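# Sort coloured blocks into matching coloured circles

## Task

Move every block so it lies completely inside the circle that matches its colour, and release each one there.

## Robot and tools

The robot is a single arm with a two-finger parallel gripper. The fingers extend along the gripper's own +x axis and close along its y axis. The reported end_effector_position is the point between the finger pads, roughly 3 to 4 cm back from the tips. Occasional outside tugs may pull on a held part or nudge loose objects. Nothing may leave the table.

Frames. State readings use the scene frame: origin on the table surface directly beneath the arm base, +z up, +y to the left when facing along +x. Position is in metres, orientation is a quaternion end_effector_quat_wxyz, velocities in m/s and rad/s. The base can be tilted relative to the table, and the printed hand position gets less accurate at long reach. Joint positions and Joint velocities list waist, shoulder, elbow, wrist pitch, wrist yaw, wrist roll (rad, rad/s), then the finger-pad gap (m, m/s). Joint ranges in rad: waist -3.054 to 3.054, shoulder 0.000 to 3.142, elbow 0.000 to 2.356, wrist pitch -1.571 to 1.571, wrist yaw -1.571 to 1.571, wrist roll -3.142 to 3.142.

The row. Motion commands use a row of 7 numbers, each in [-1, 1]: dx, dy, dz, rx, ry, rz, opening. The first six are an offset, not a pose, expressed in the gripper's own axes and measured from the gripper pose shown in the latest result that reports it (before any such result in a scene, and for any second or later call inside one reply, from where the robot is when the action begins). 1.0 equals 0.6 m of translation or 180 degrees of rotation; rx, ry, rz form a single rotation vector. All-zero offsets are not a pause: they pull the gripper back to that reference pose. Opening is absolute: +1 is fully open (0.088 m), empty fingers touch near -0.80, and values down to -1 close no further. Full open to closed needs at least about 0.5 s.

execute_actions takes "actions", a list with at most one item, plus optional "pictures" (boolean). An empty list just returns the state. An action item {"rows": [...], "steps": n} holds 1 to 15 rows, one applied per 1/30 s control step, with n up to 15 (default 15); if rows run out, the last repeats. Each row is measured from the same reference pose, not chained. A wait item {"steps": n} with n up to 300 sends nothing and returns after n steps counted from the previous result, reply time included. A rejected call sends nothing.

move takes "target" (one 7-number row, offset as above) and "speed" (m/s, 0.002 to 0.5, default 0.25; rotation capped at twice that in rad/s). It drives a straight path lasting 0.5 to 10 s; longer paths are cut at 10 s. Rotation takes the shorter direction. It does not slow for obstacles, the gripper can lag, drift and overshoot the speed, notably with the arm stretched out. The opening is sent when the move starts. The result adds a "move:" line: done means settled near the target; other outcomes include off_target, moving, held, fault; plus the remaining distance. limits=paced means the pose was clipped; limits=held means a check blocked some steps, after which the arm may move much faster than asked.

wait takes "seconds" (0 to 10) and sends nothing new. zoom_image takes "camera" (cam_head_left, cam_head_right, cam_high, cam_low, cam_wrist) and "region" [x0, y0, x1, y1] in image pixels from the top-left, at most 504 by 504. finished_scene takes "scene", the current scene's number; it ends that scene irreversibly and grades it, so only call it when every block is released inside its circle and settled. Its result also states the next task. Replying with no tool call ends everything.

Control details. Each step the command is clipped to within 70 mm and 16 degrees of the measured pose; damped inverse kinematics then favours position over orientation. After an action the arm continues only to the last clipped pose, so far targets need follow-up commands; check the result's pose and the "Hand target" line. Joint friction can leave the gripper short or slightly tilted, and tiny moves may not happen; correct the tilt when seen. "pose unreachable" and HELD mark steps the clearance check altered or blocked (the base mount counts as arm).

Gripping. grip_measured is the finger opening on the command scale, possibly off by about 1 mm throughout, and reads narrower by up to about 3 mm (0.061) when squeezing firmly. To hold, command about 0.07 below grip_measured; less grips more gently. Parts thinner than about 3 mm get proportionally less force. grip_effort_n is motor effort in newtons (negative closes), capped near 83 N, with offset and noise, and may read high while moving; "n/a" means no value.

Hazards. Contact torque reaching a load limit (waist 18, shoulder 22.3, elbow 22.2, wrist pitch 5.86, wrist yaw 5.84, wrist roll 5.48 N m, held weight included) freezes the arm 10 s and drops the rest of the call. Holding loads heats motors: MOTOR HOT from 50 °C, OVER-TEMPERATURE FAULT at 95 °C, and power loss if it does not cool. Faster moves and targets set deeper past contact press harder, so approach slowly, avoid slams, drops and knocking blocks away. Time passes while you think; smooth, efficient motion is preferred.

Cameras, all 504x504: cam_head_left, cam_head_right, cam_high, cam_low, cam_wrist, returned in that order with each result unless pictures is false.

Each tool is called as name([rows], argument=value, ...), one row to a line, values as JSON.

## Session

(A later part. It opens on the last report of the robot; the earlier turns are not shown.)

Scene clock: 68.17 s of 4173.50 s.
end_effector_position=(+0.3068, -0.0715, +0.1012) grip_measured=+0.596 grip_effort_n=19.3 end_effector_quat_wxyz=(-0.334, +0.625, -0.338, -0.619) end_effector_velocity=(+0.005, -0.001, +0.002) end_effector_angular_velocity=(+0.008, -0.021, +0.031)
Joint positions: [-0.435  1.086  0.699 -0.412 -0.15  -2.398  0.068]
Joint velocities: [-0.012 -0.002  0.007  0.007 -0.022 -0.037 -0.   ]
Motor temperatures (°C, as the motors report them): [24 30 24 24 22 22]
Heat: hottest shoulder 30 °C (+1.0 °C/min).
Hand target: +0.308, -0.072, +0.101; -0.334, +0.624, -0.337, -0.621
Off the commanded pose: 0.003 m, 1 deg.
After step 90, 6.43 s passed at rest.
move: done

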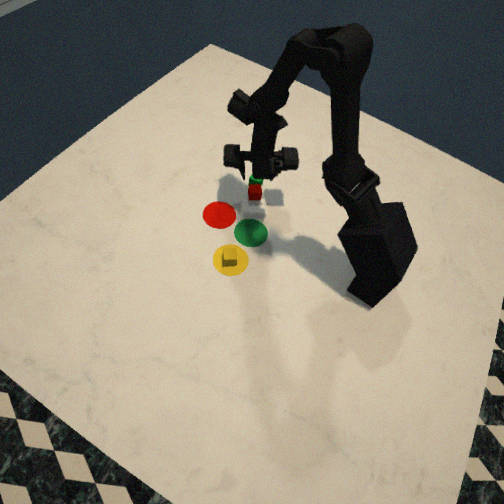

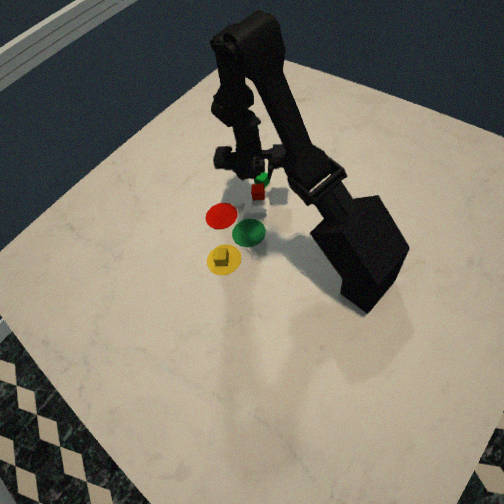

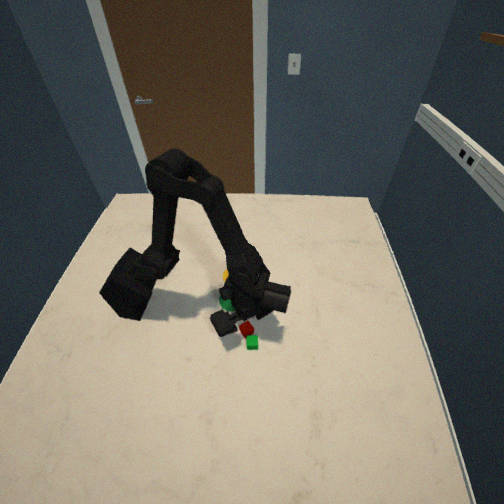

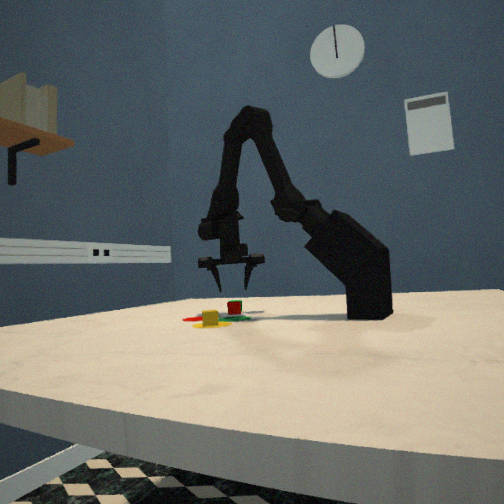

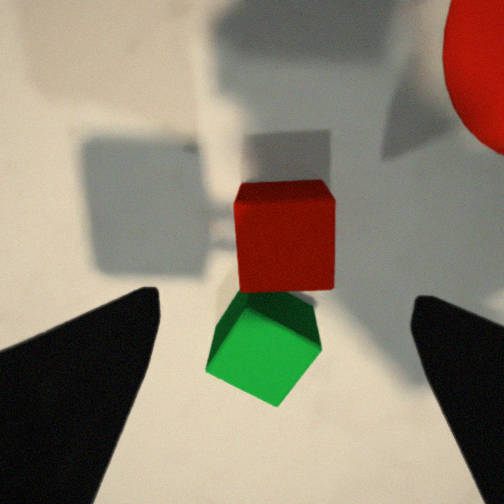

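move(target=[0.096,-0.002,0.008,0.011,0,0,0.6], speed=0.08)

Scene clock: 78.97 s of 4173.50 s.
end_effector_position=(+0.3073, -0.0677, +0.0458) grip_measured=+0.596 grip_effort_n=19.3 end_effector_quat_wxyz=(-0.346, +0.622, -0.346, -0.611) end_effector_velocity=(+0.000, +0.002, -0.001) end_effector_angular_velocity=(+0.008, -0.004, +0.009)
Joint positions: [-0.382  1.305  0.661 -0.142 -0.115 -2.328  0.068]
Joint velocities: [ 0.002  0.002 -0.002  0.007 -0.007 -0.007 -0.   ]
Motor temperatures (°C, as the motors report them): [24 29 24 24 22 22]
Heat: hottest shoulder 29 °C (+0.0 °C/min).
Hand target: +0.305, -0.067, +0.043; -0.345, +0.619, -0.349, -0.613
Off the commanded pose: 0.003 m, 1 deg.
After step 90, 6.70 s passed at rest.
move: done

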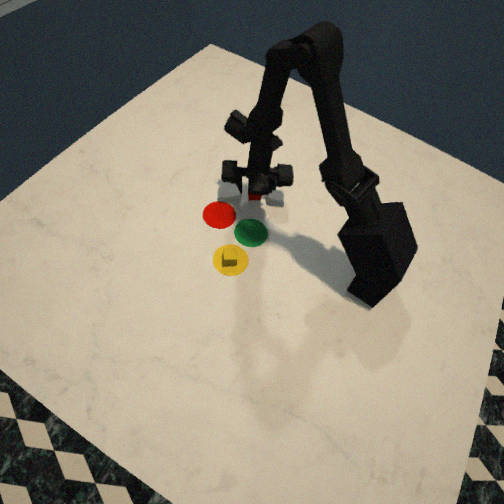

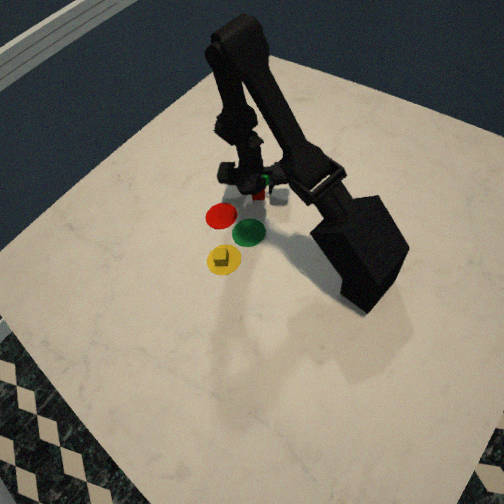

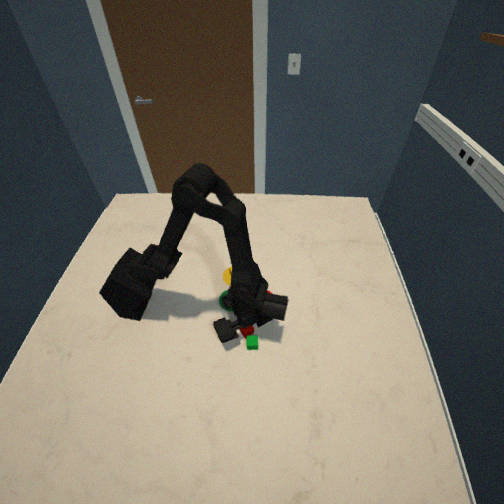

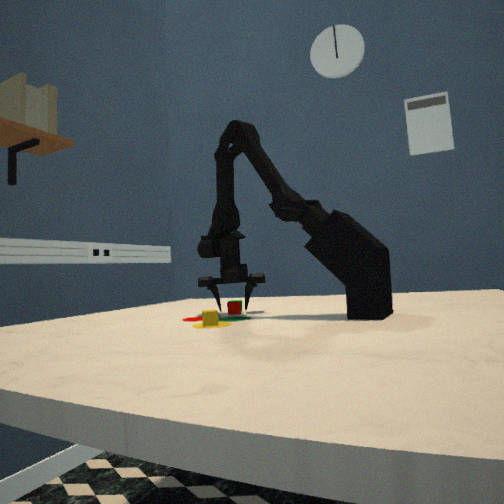

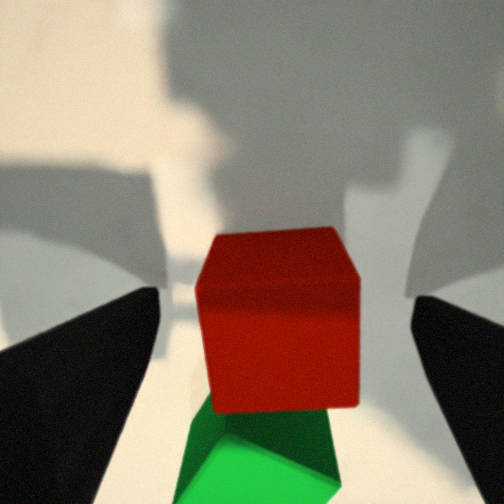

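execute_actions([
  {"rows":[[0,0,0,0,0,0,-0.23]],"steps":15},
])

move(target=[-0.085,0,0,0,0,0,-0.23], speed=0.15)

move(target=[0.01,-0.166,0.128,0,0,0,-0.23], speed=0.2)

Scene clock: 85.47 s of 4173.50 s.
end_effector_position=(+0.3073, -0.0676, +0.0456) grip_measured=-0.158 grip_effort_n=-83.5 end_effector_quat_wxyz=(-0.346, +0.622, -0.346, -0.611) end_effector_velocity=(-0.000, -0.000, -0.001) end_effector_angular_velocity=(-0.006, -0.001, +0.024)
Joint positions: [-0.382  1.305  0.661 -0.142 -0.115 -2.328  0.031]
Joint velocities: [ 0.002  0.002 -0.002  0.007  0.007 -0.022 -0.   ]
Motor temperatures (°C, as the motors report them): [24 30 24 24 22 22]
Heat: hottest shoulder 30 °C (+0.0 °C/min).
Hand target: +0.307, -0.068, +0.046; -0.346, +0.622, -0.346, -0.611
Off the commanded pose: 0.000 m, 0 deg.
Steps of this call (steps 1 to 90: nothing new was sent; then 3.00 s passed at rest; steps 91 to 105: all 15 steps of this action). Readings (end_effector_position):
91: (+0.3073, -0.0676, +0.0456)
92: (+0.3073, -0.0676, +0.0456)
94: (+0.3073, -0.0676, +0.0456)
98: (+0.3073, -0.0676, +0.0456)
105: the state above

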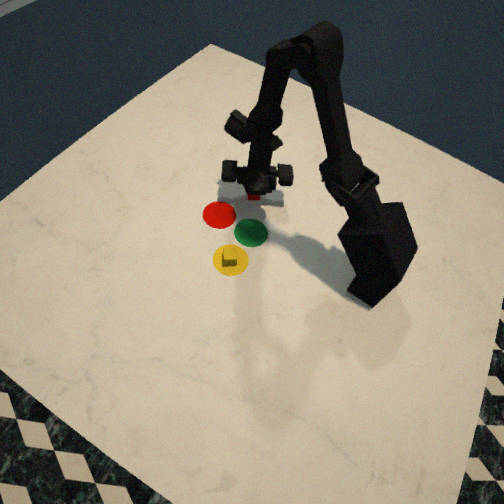

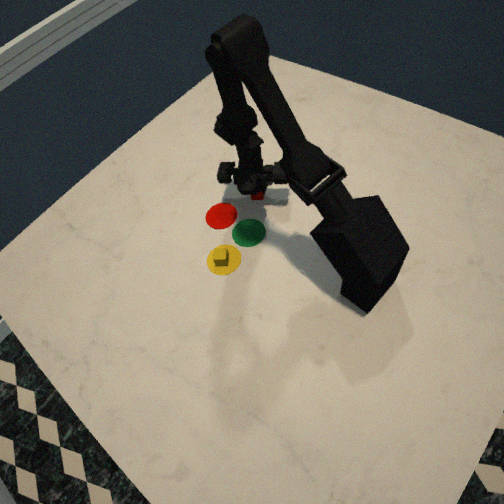

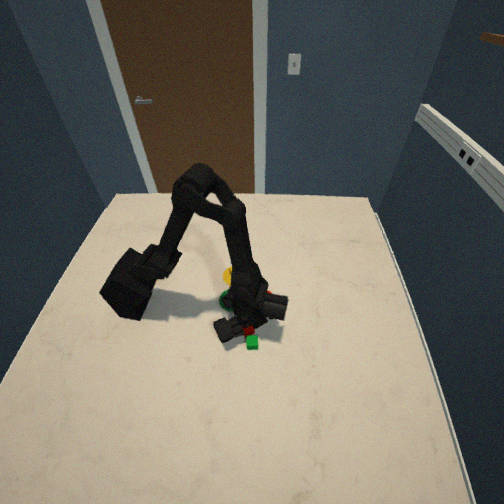

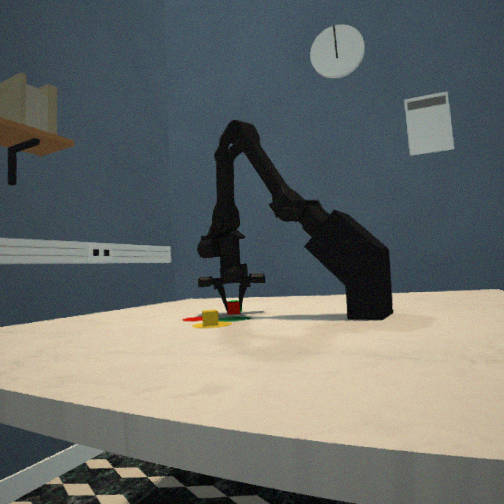

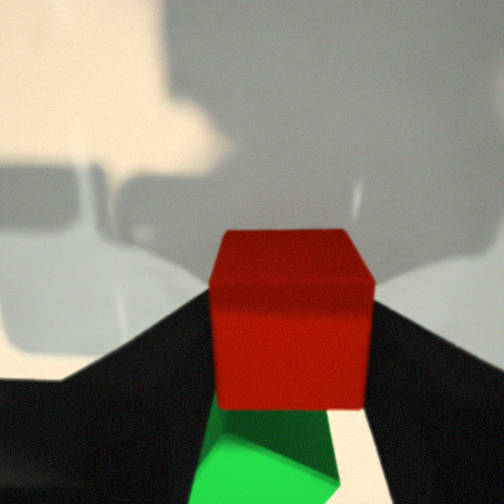

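Scene clock: 86.57 s of 4173.50 s.
end_effector_position=(+0.3026, -0.0664, +0.0926) grip_measured=-0.158 grip_effort_n=-83.5 end_effector_quat_wxyz=(-0.345, +0.616, -0.350, -0.616) end_effector_velocity=(-0.007, +0.001, +0.003) end_effector_angular_velocity=(+0.008, +0.025, -0.002)
Joint positions: [-0.409  1.107  0.677 -0.376 -0.133 -2.345  0.031]
Joint velocities: [-0.007 -0.012 -0.002 -0.037 -0.007 -0.007 -0.   ]
Motor temperatures (°C, as the motors report them): [24 30 24 24 22 22]
Heat: hottest shoulder 30 °C (+1.0 °C/min).
Hand target: +0.307, -0.067, +0.097; -0.346, +0.622, -0.347, -0.611
Off the commanded pose: 0.006 m, 1 deg.
move: done

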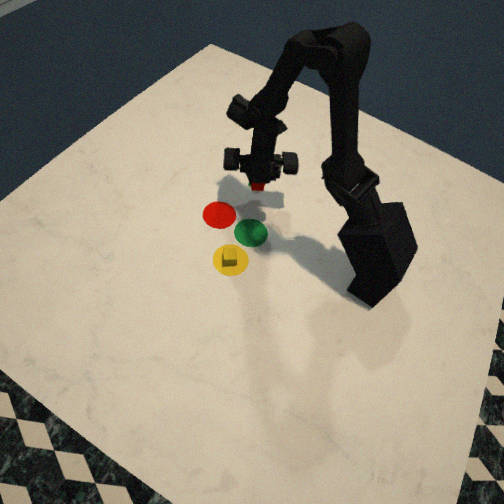

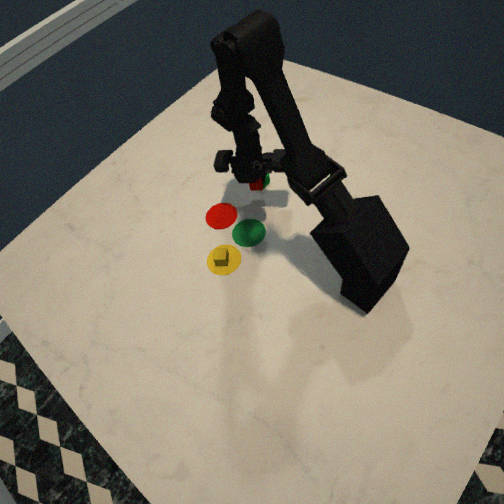

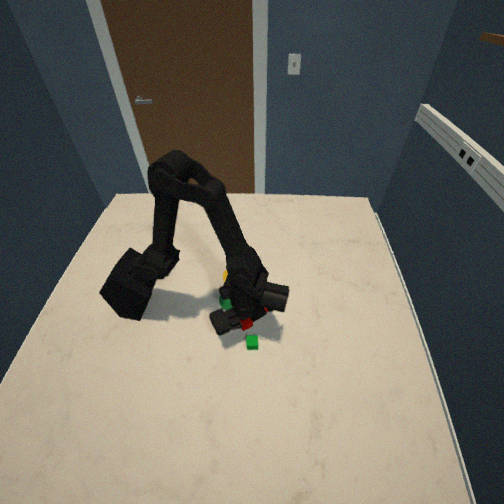

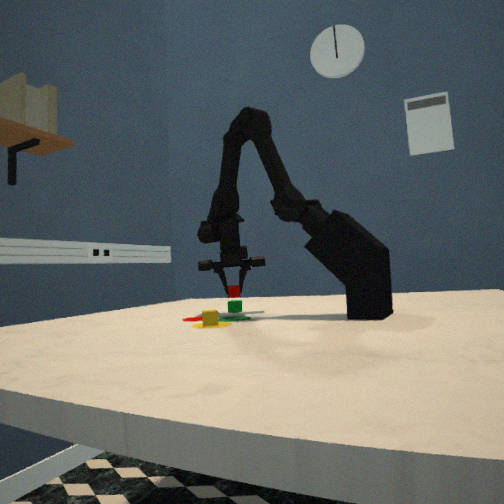

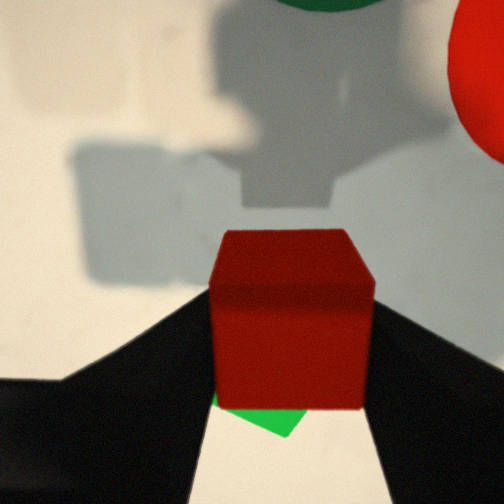

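Scene clock: 87.67 s of 4173.50 s.
end_effector_position=(+0.3479, +0.0505, +0.0863) grip_measured=-0.158 grip_effort_n=-83.5 end_effector_quat_wxyz=(-0.347, +0.616, -0.348, -0.616) end_effector_velocity=(+0.001, -0.000, +0.001) end_effector_angular_velocity=(-0.006, +0.001, +0.010)
Joint positions: [ 0.14   1.268  0.857 -0.415  0.244 -1.945  0.031]
Joint velocities: [ 0.002  0.002  0.007 -0.007  0.007 -0.007 -0.   ]
Motor temperatures (°C, as the motors report them): [24 30 24 24 22 22]
Heat: hottest shoulder 30 °C (+1.0 °C/min).
Hand target: +0.349, +0.052, +0.085; -0.347, +0.615, -0.350, -0.616
Off the commanded pose: 0.001 m, 0 deg.
move: done

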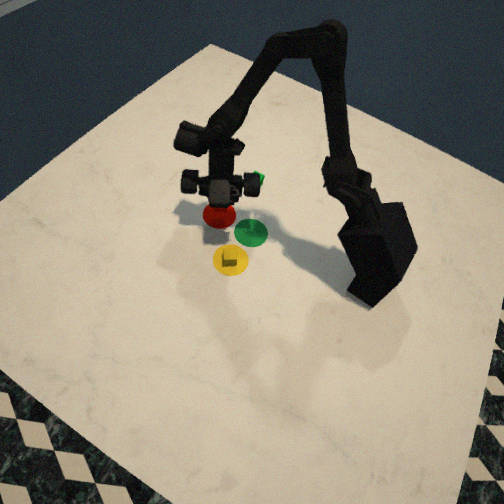

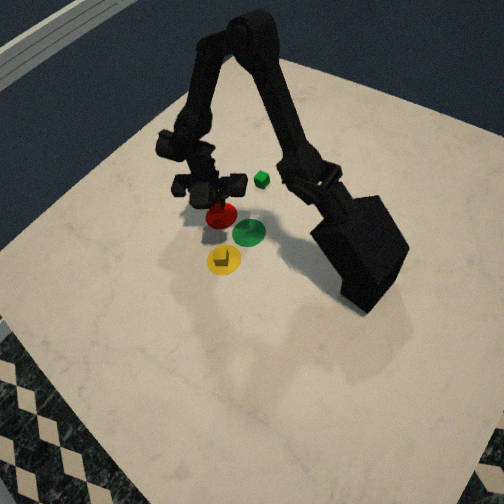

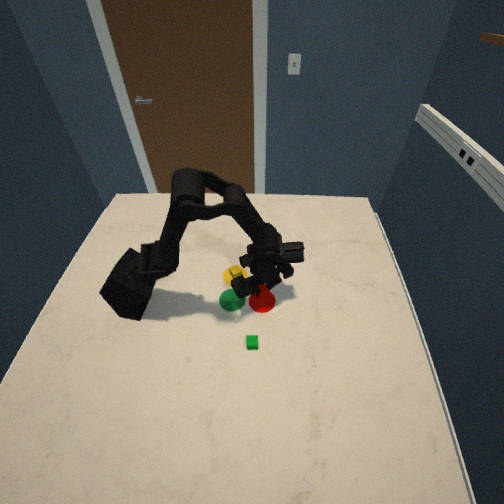

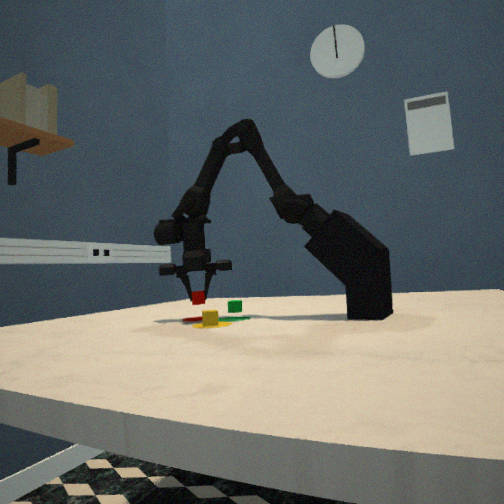

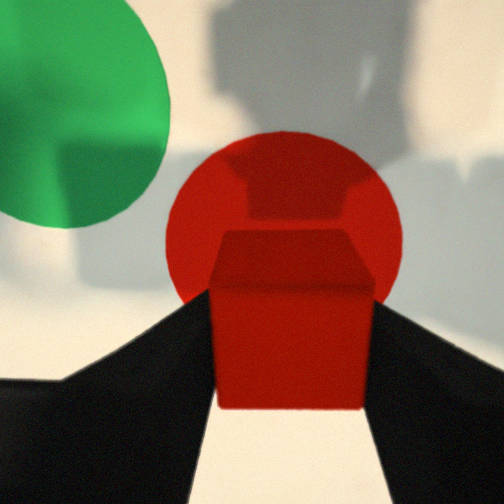

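move(target=[0.068,-0.006,-0.002,0,0,0,-0.23], speed=0.06)

Scene clock: 91.57 s of 4173.50 s.
end_effector_position=(+0.3497, +0.0509, +0.0471) grip_measured=-0.158 grip_effort_n=-83.5 end_effector_quat_wxyz=(-0.347, +0.616, -0.350, -0.615) end_effector_velocity=(-0.000, +0.000, -0.001) end_effector_angular_velocity=(+0.006, -0.001, +0.020)
Joint positions: [ 0.106  1.408  0.853 -0.264  0.223 -1.969  0.031]
Joint velocities: [-0.002  0.002 -0.002  0.007 -0.007 -0.022 -0.   ]
Motor temperatures (°C, as the motors report them): [24 30 24 24 22 22]
Heat: hottest shoulder 30 °C (+1.0 °C/min).
Hand target: +0.351, +0.051, +0.045; -0.347, +0.616, -0.348, -0.616
Off the commanded pose: 0.002 m, 0 deg.
move: done

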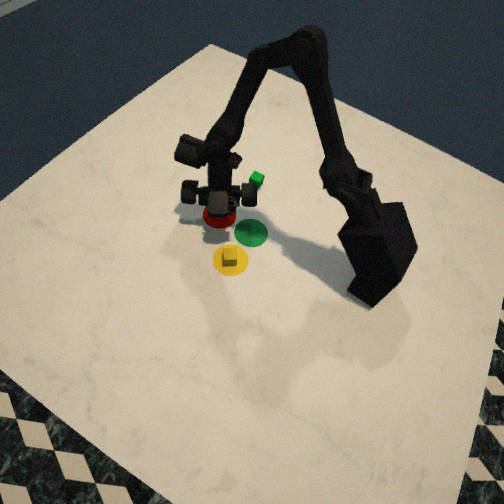

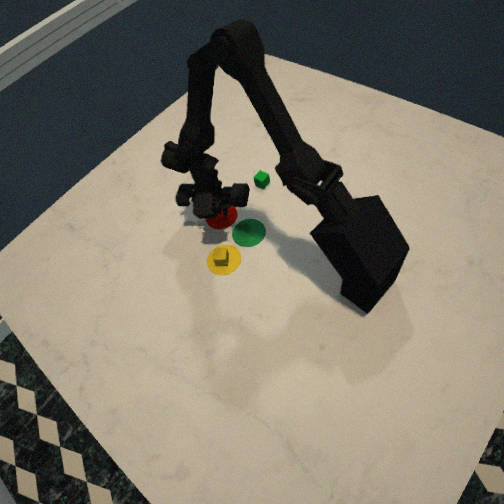

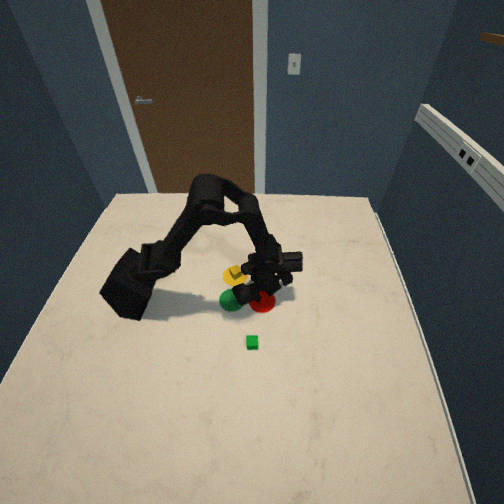

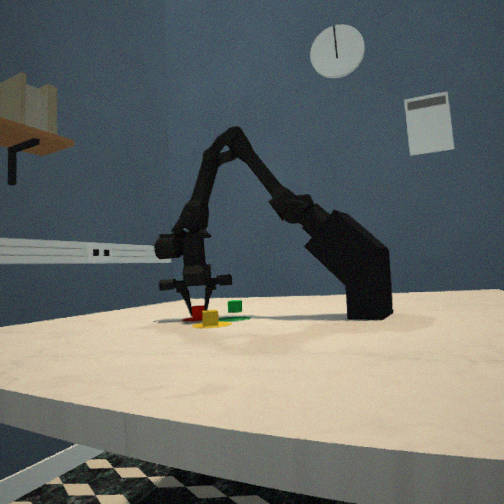

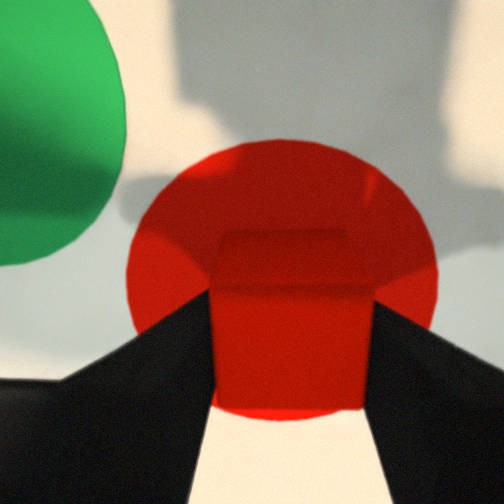

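execute_actions([
  {"rows":[[0.003,0,0,0,0,0,-0.23],[0.003,0,0,0,0,0,-0.23],[0.003,0,0,0,0,0,-0.23],[0.003,0,0,0,0,0,0.6]],"steps":15},
], pictures=false)

move(target=[-0.095,0,0,0,0,0,0.6])

move(target=[0,0.167,-0.2225,0.17,0,0,0.6])

Scene clock: 97.40 s of 4173.50 s.
end_effector_position=(+0.3505, +0.0509, +0.0470) grip_measured=+0.583 grip_effort_n=18.8 end_effector_quat_wxyz=(-0.348, +0.616, -0.350, -0.614) end_effector_velocity=(-0.004, -0.000, -0.000) end_effector_angular_velocity=(+0.004, +0.013, +0.008)
Joint positions: [ 0.106  1.409  0.853 -0.26   0.223 -1.969  0.068]
Joint velocities: [-0.002 -0.002 -0.007 -0.007 -0.007 -0.007  0.007]
Motor temperatures (°C, as the motors report them): [24 30 24 24 22 22]
Heat: hottest shoulder 30 °C (+1.0 °C/min).
Hand target: +0.350, +0.051, +0.045; -0.348, +0.616, -0.350, -0.615
Off the commanded pose: 0.002 m, 0 deg.
Steps of this call (steps 1 to 90: nothing new was sent; then 2.33 s passed at rest; steps 91 to 105: all 15 steps of this action). Readings (end_effector_position):
91: (+0.3499, +0.0508, +0.0470)
92: (+0.3501, +0.0508, +0.0470)
94: (+0.3503, +0.0508, +0.0470)
98: (+0.3504, +0.0508, +0.0470)
105: the state above

Scene clock: 98.50 s of 4173.50 s.
end_effector_position=(+0.3465, +0.0510, +0.0992) grip_measured=+0.596 grip_effort_n=19.8 end_effector_quat_wxyz=(-0.343, +0.612, -0.351, -0.620) end_effector_velocity=(-0.003, -0.003, +0.003) end_effector_angular_velocity=(-0.011, +0.011, +0.023)
Joint positions: [ 0.158  1.234  0.876 -0.487  0.257 -1.931  0.068]
Joint velocities: [-0.002 -0.012 -0.002 -0.022  0.007 -0.022 -0.   ]
Motor temperatures (°C, as the motors report them): [24 30 24 24 22 22]
Heat: hottest shoulder 30 °C (+1.0 °C/min).
Hand target: +0.351, +0.051, +0.104; -0.349, +0.616, -0.350, -0.614
Off the commanded pose: 0.006 m, 1 deg.
move: done

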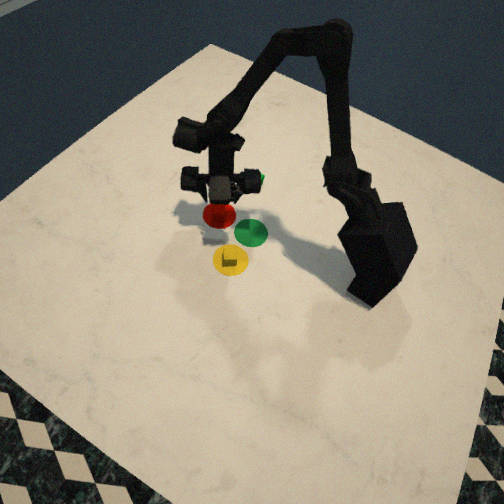

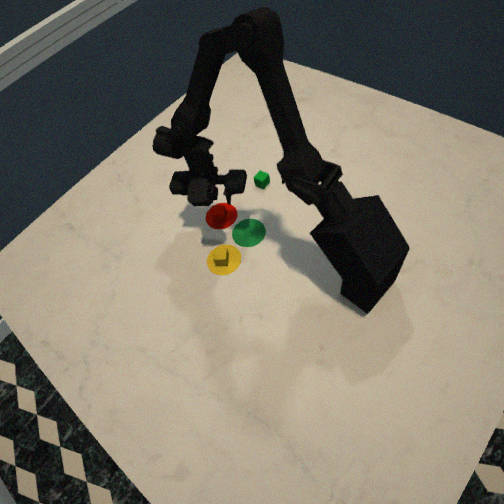

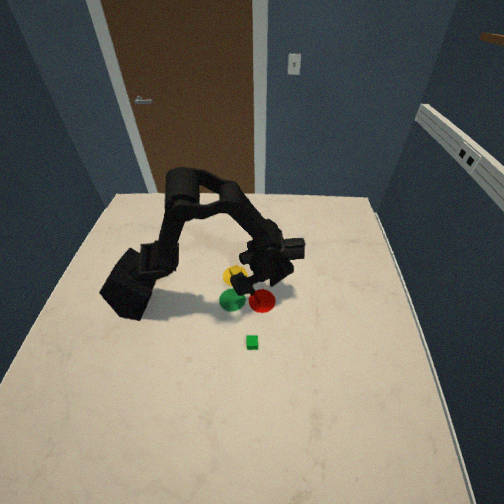

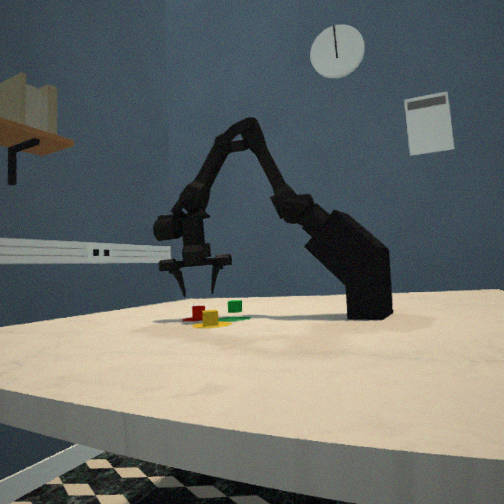

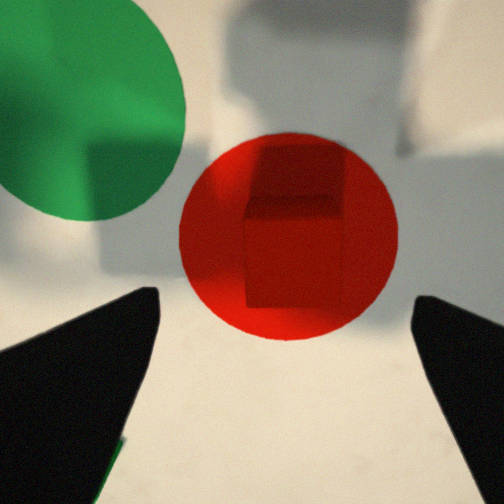

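Scene clock: 100.00 s of 4173.50 s.
end_effector_position=(+0.3278, -0.1155, +0.1014) grip_measured=+0.596 grip_effort_n=19.8 end_effector_quat_wxyz=(+0.490, -0.503, +0.503, +0.504) end_effector_velocity=(-0.002, -0.002, +0.001) end_effector_angular_velocity=(+0.001, +0.005, -0.003)
Joint positions: [-0.595  1.22   0.86  -0.48  -0.251 -1.956  0.068]
Joint velocities: [-0.012  0.002  0.002 -0.007 -0.007 -0.007 -0.   ]
Motor temperatures (°C, as the motors report them): [24 30 24 24 22 22]
Heat: hottest shoulder 30 °C (+1.0 °C/min).
Hand target: +0.329, -0.117, +0.101; +0.490, -0.502, +0.503, +0.505
Off the commanded pose: 0.002 m, 0 deg.
move: done

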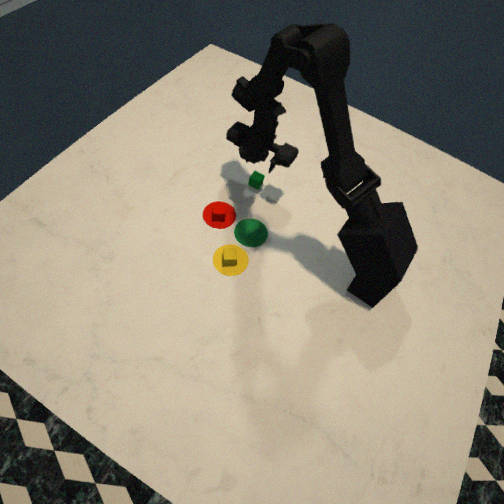

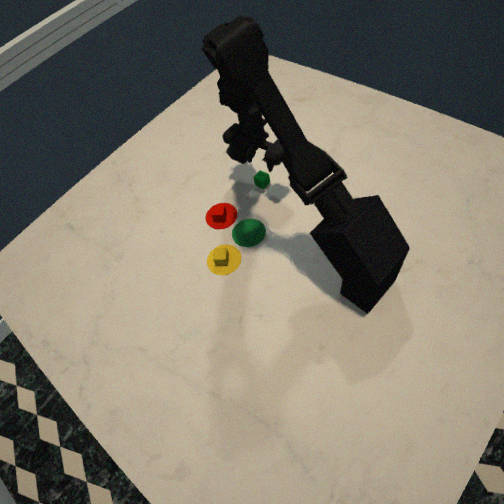

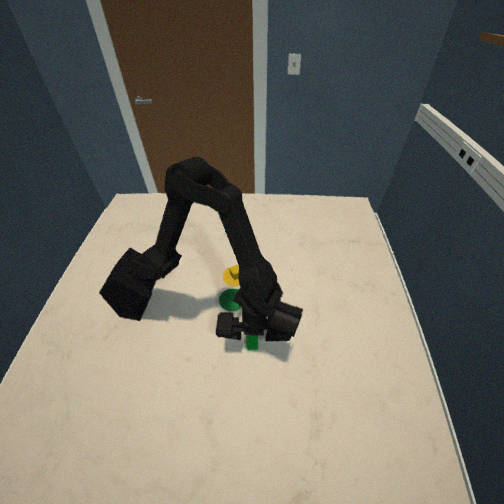

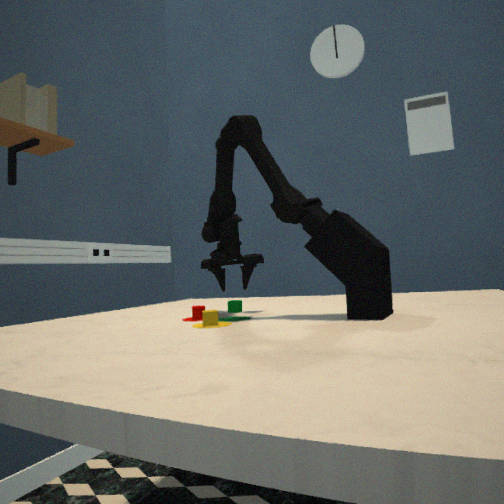

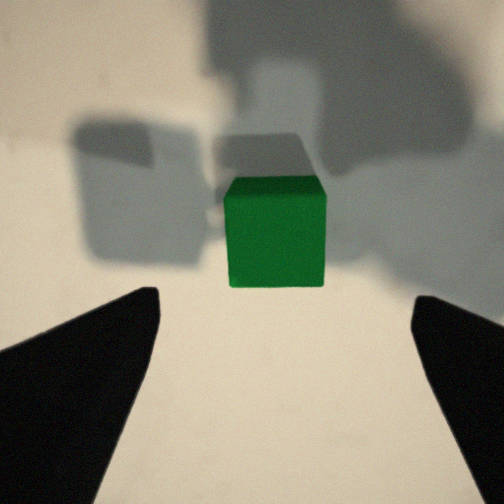

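execute_actions(actions=[])

Scene clock: 108.90 s of 4173.50 s.
end_effector_position=(+0.3278, -0.1156, +0.1014) grip_measured=+0.596 grip_effort_n=19.8 end_effector_quat_wxyz=(+0.490, -0.503, +0.503, +0.504) end_effector_velocity=(-0.002, +0.001, +0.000) end_effector_angular_velocity=(+0.008, +0.004, -0.011)
Joint positions: [-0.596  1.22   0.86  -0.48  -0.252 -1.956  0.068]
Joint velocities: [-0.002 -0.002 -0.002 -0.007 -0.007  0.007 -0.   ]
Motor temperatures (°C, as the motors report them): [24 30 24 24 22 22]
Heat: hottest shoulder 30 °C (+1.0 °C/min).
Hand target: +0.329, -0.117, +0.101; +0.490, -0.502, +0.503, +0.505
Off the commanded pose: 0.002 m, 0 deg.
Steps of this call (steps 1 to 90: nothing new was sent; then 5.90 s passed at rest). Readings (end_effector_position):
1: (+0.3277, -0.1155, +0.1014)
2: (+0.3279, -0.1156, +0.1014)
4: (+0.3278, -0.1156, +0.1013)
8: (+0.3278, -0.1156, +0.1014)
90: the state above

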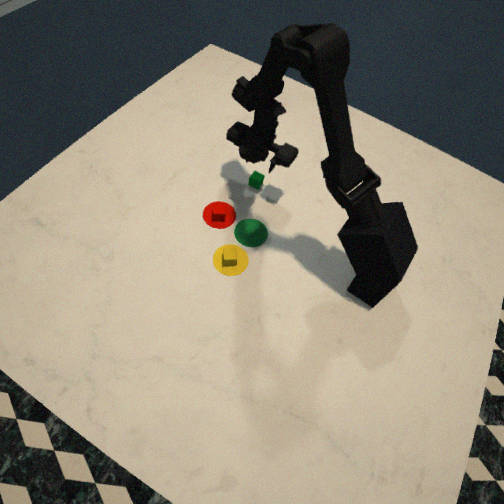

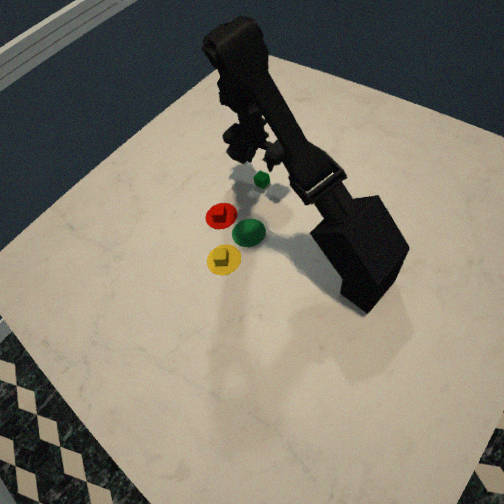

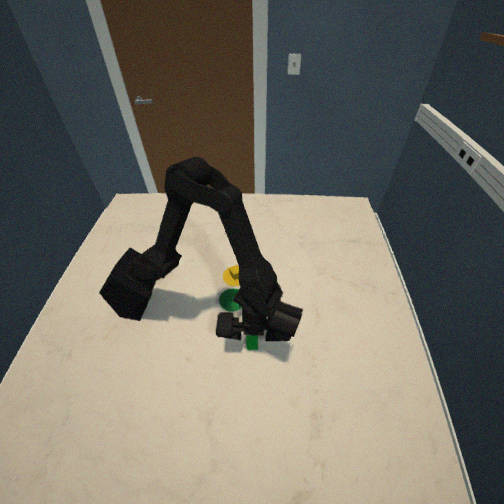

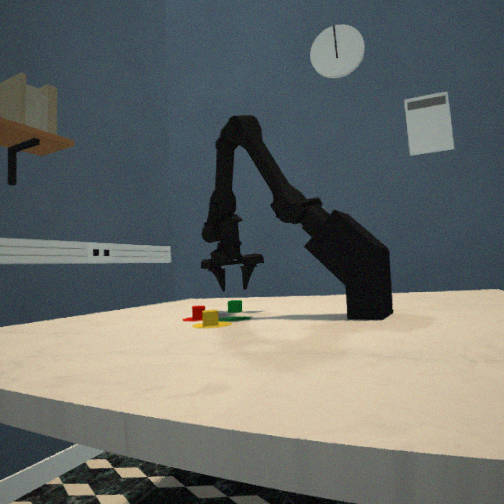

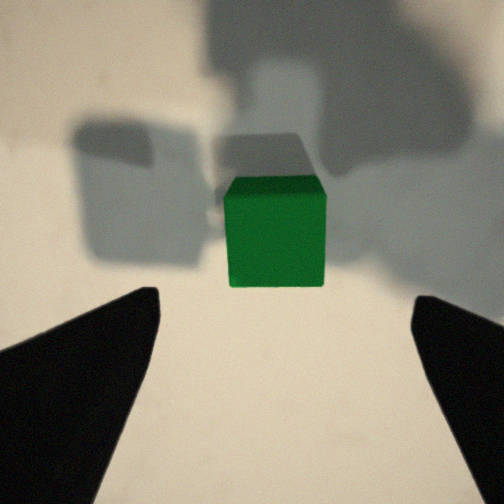

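move(target=[0.096,0.002,0.007,0,0,0,0.6], speed=0.08)

Scene clock: 112.27 s of 4173.50 s.
end_effector_position=(+0.3279, -0.1123, +0.0465) grip_measured=+0.596 grip_effort_n=18.8 end_effector_quat_wxyz=(+0.491, -0.506, +0.500, +0.502) end_effector_velocity=(-0.002, +0.002, -0.002) end_effector_angular_velocity=(+0.012, +0.009, +0.006)
Joint positions: [-0.53   1.398  0.82  -0.242 -0.21  -1.908  0.068]
Joint velocities: [ 0.002  0.007  0.002 -0.007 -0.007 -0.007 -0.   ]
Motor temperatures (°C, as the motors report them): [24 30 24 24 22 22]
Heat: hottest shoulder 30 °C (+1.0 °C/min).
Hand target: +0.325, -0.112, +0.044; +0.491, -0.503, +0.503, +0.504
Off the commanded pose: 0.003 m, 1 deg.
move: done

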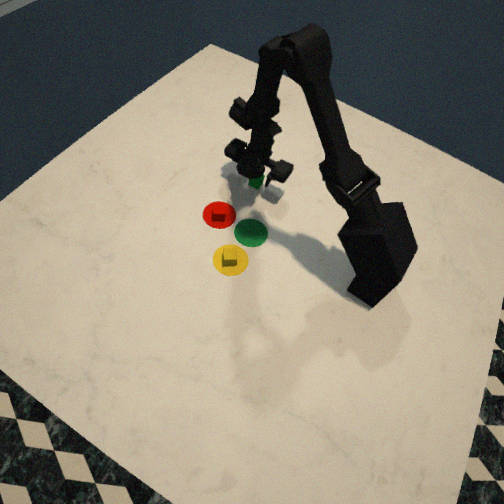

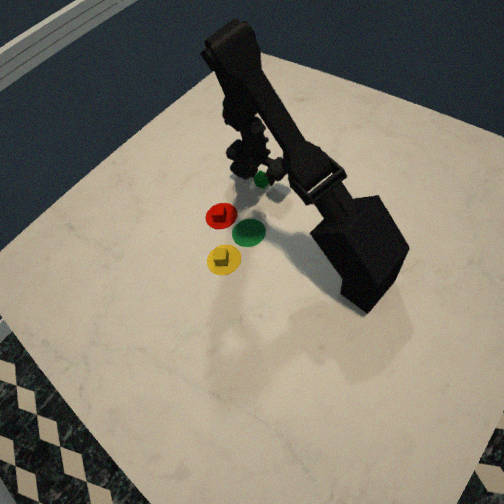

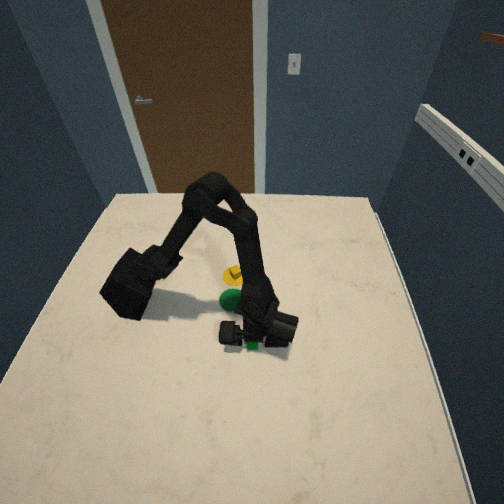

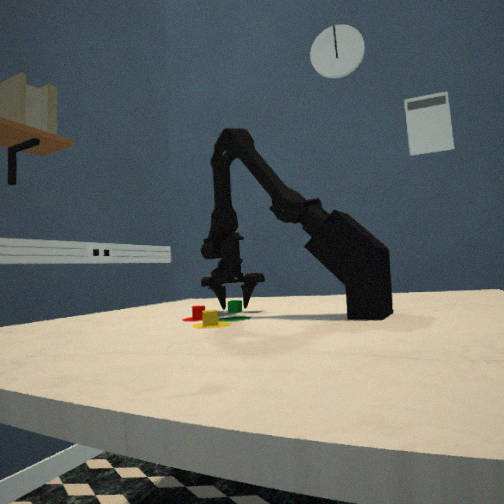

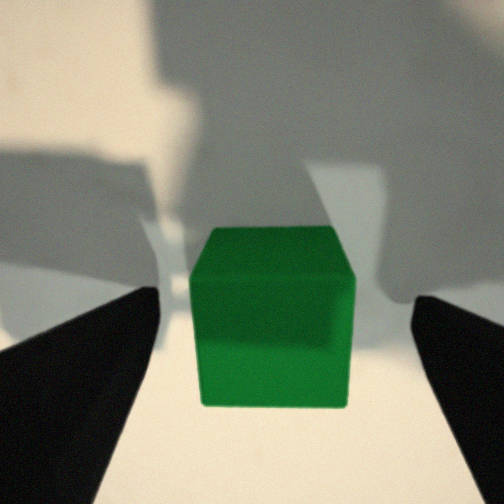

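execute_actions([
  {"rows":[[0,0.003,0,0,0,0,-0.23]],"steps":15},
], pictures=false)

move(target=[-0.085,0,0,0,0,0,-0.23], speed=0.15)

Scene clock: 118.20 s of 4173.50 s.
end_effector_position=(+0.3266, -0.1119, +0.0459) grip_measured=-0.159 grip_effort_n=-83.5 end_effector_quat_wxyz=(+0.491, -0.505, +0.500, +0.503) end_effector_velocity=(-0.003, +0.004, -0.000) end_effector_angular_velocity=(+0.023, +0.005, +0.003)
Joint positions: [-0.529  1.399  0.817 -0.241 -0.21  -1.908  0.031]
Joint velocities: [-0.002 -0.002 -0.007 -0.007 -0.022 -0.007  0.   ]
Motor temperatures (°C, as the motors report them): [24 30 24 24 22 22]
Heat: hottest shoulder 30 °C (+1.0 °C/min).
Hand target: +0.326, -0.112, +0.046; +0.491, -0.506, +0.499, +0.503
Off the commanded pose: 0.001 m, 0 deg.
Steps of this call (steps 1 to 90: nothing new was sent; then 2.43 s passed at rest; steps 91 to 105: all 15 steps of this action). Readings (end_effector_position):
91: (+0.3279, -0.1122, +0.0463)
92: (+0.3276, -0.1121, +0.0462)
94: (+0.3271, -0.1120, +0.0460)
98: (+0.3267, -0.1119, +0.0459)
105: the state above

Scene clock: 119.30 s of 4173.50 s.
end_effector_position=(+0.3230, -0.1105, +0.0922) grip_measured=-0.159 grip_effort_n=-83.5 end_effector_quat_wxyz=(+0.490, -0.499, +0.504, +0.507) end_effector_velocity=(-0.005, +0.000, +0.002) end_effector_angular_velocity=(-0.002, +0.018, +0.016)
Joint positions: [-0.573  1.236  0.835 -0.447 -0.238 -1.94   0.031]
Joint velocities: [-0.002 -0.007 -0.002 -0.022  0.007 -0.022 -0.   ]
Motor temperatures (°C, as the motors report them): [24 31 24 24 22 22]
Heat: hottest shoulder 31 °C (+2.0 °C/min).
Hand target: +0.327, -0.112, +0.097; +0.491, -0.506, +0.500, +0.503
Off the commanded pose: 0.006 m, 1 deg.
move: done

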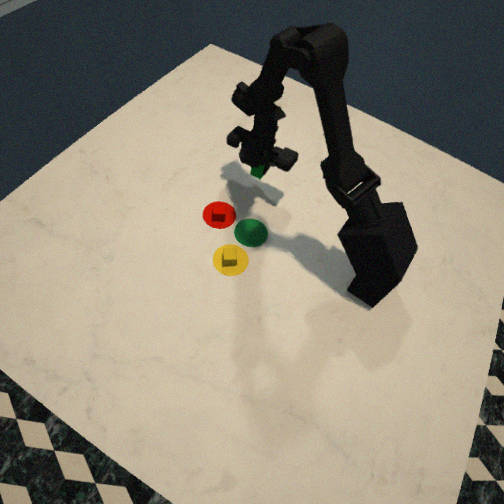

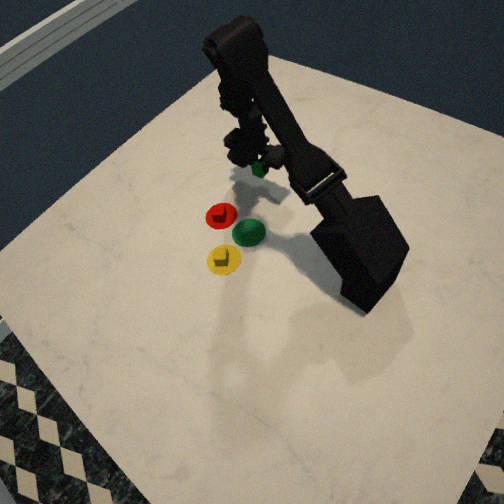

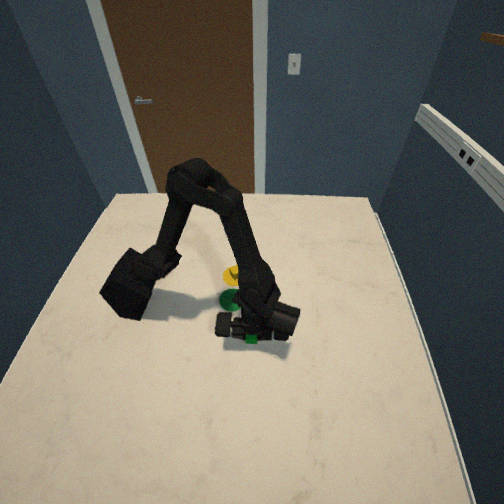

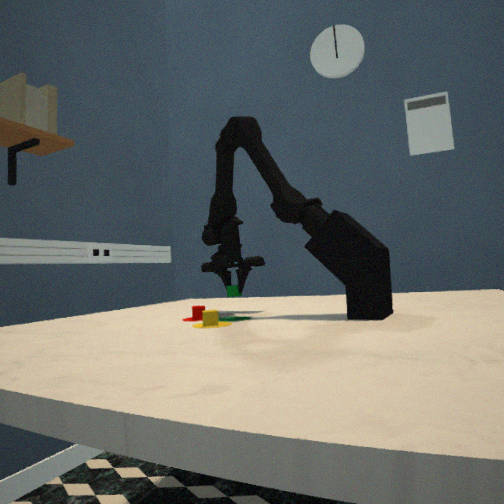

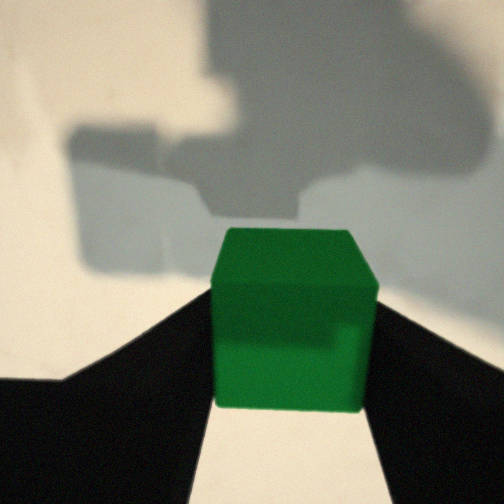

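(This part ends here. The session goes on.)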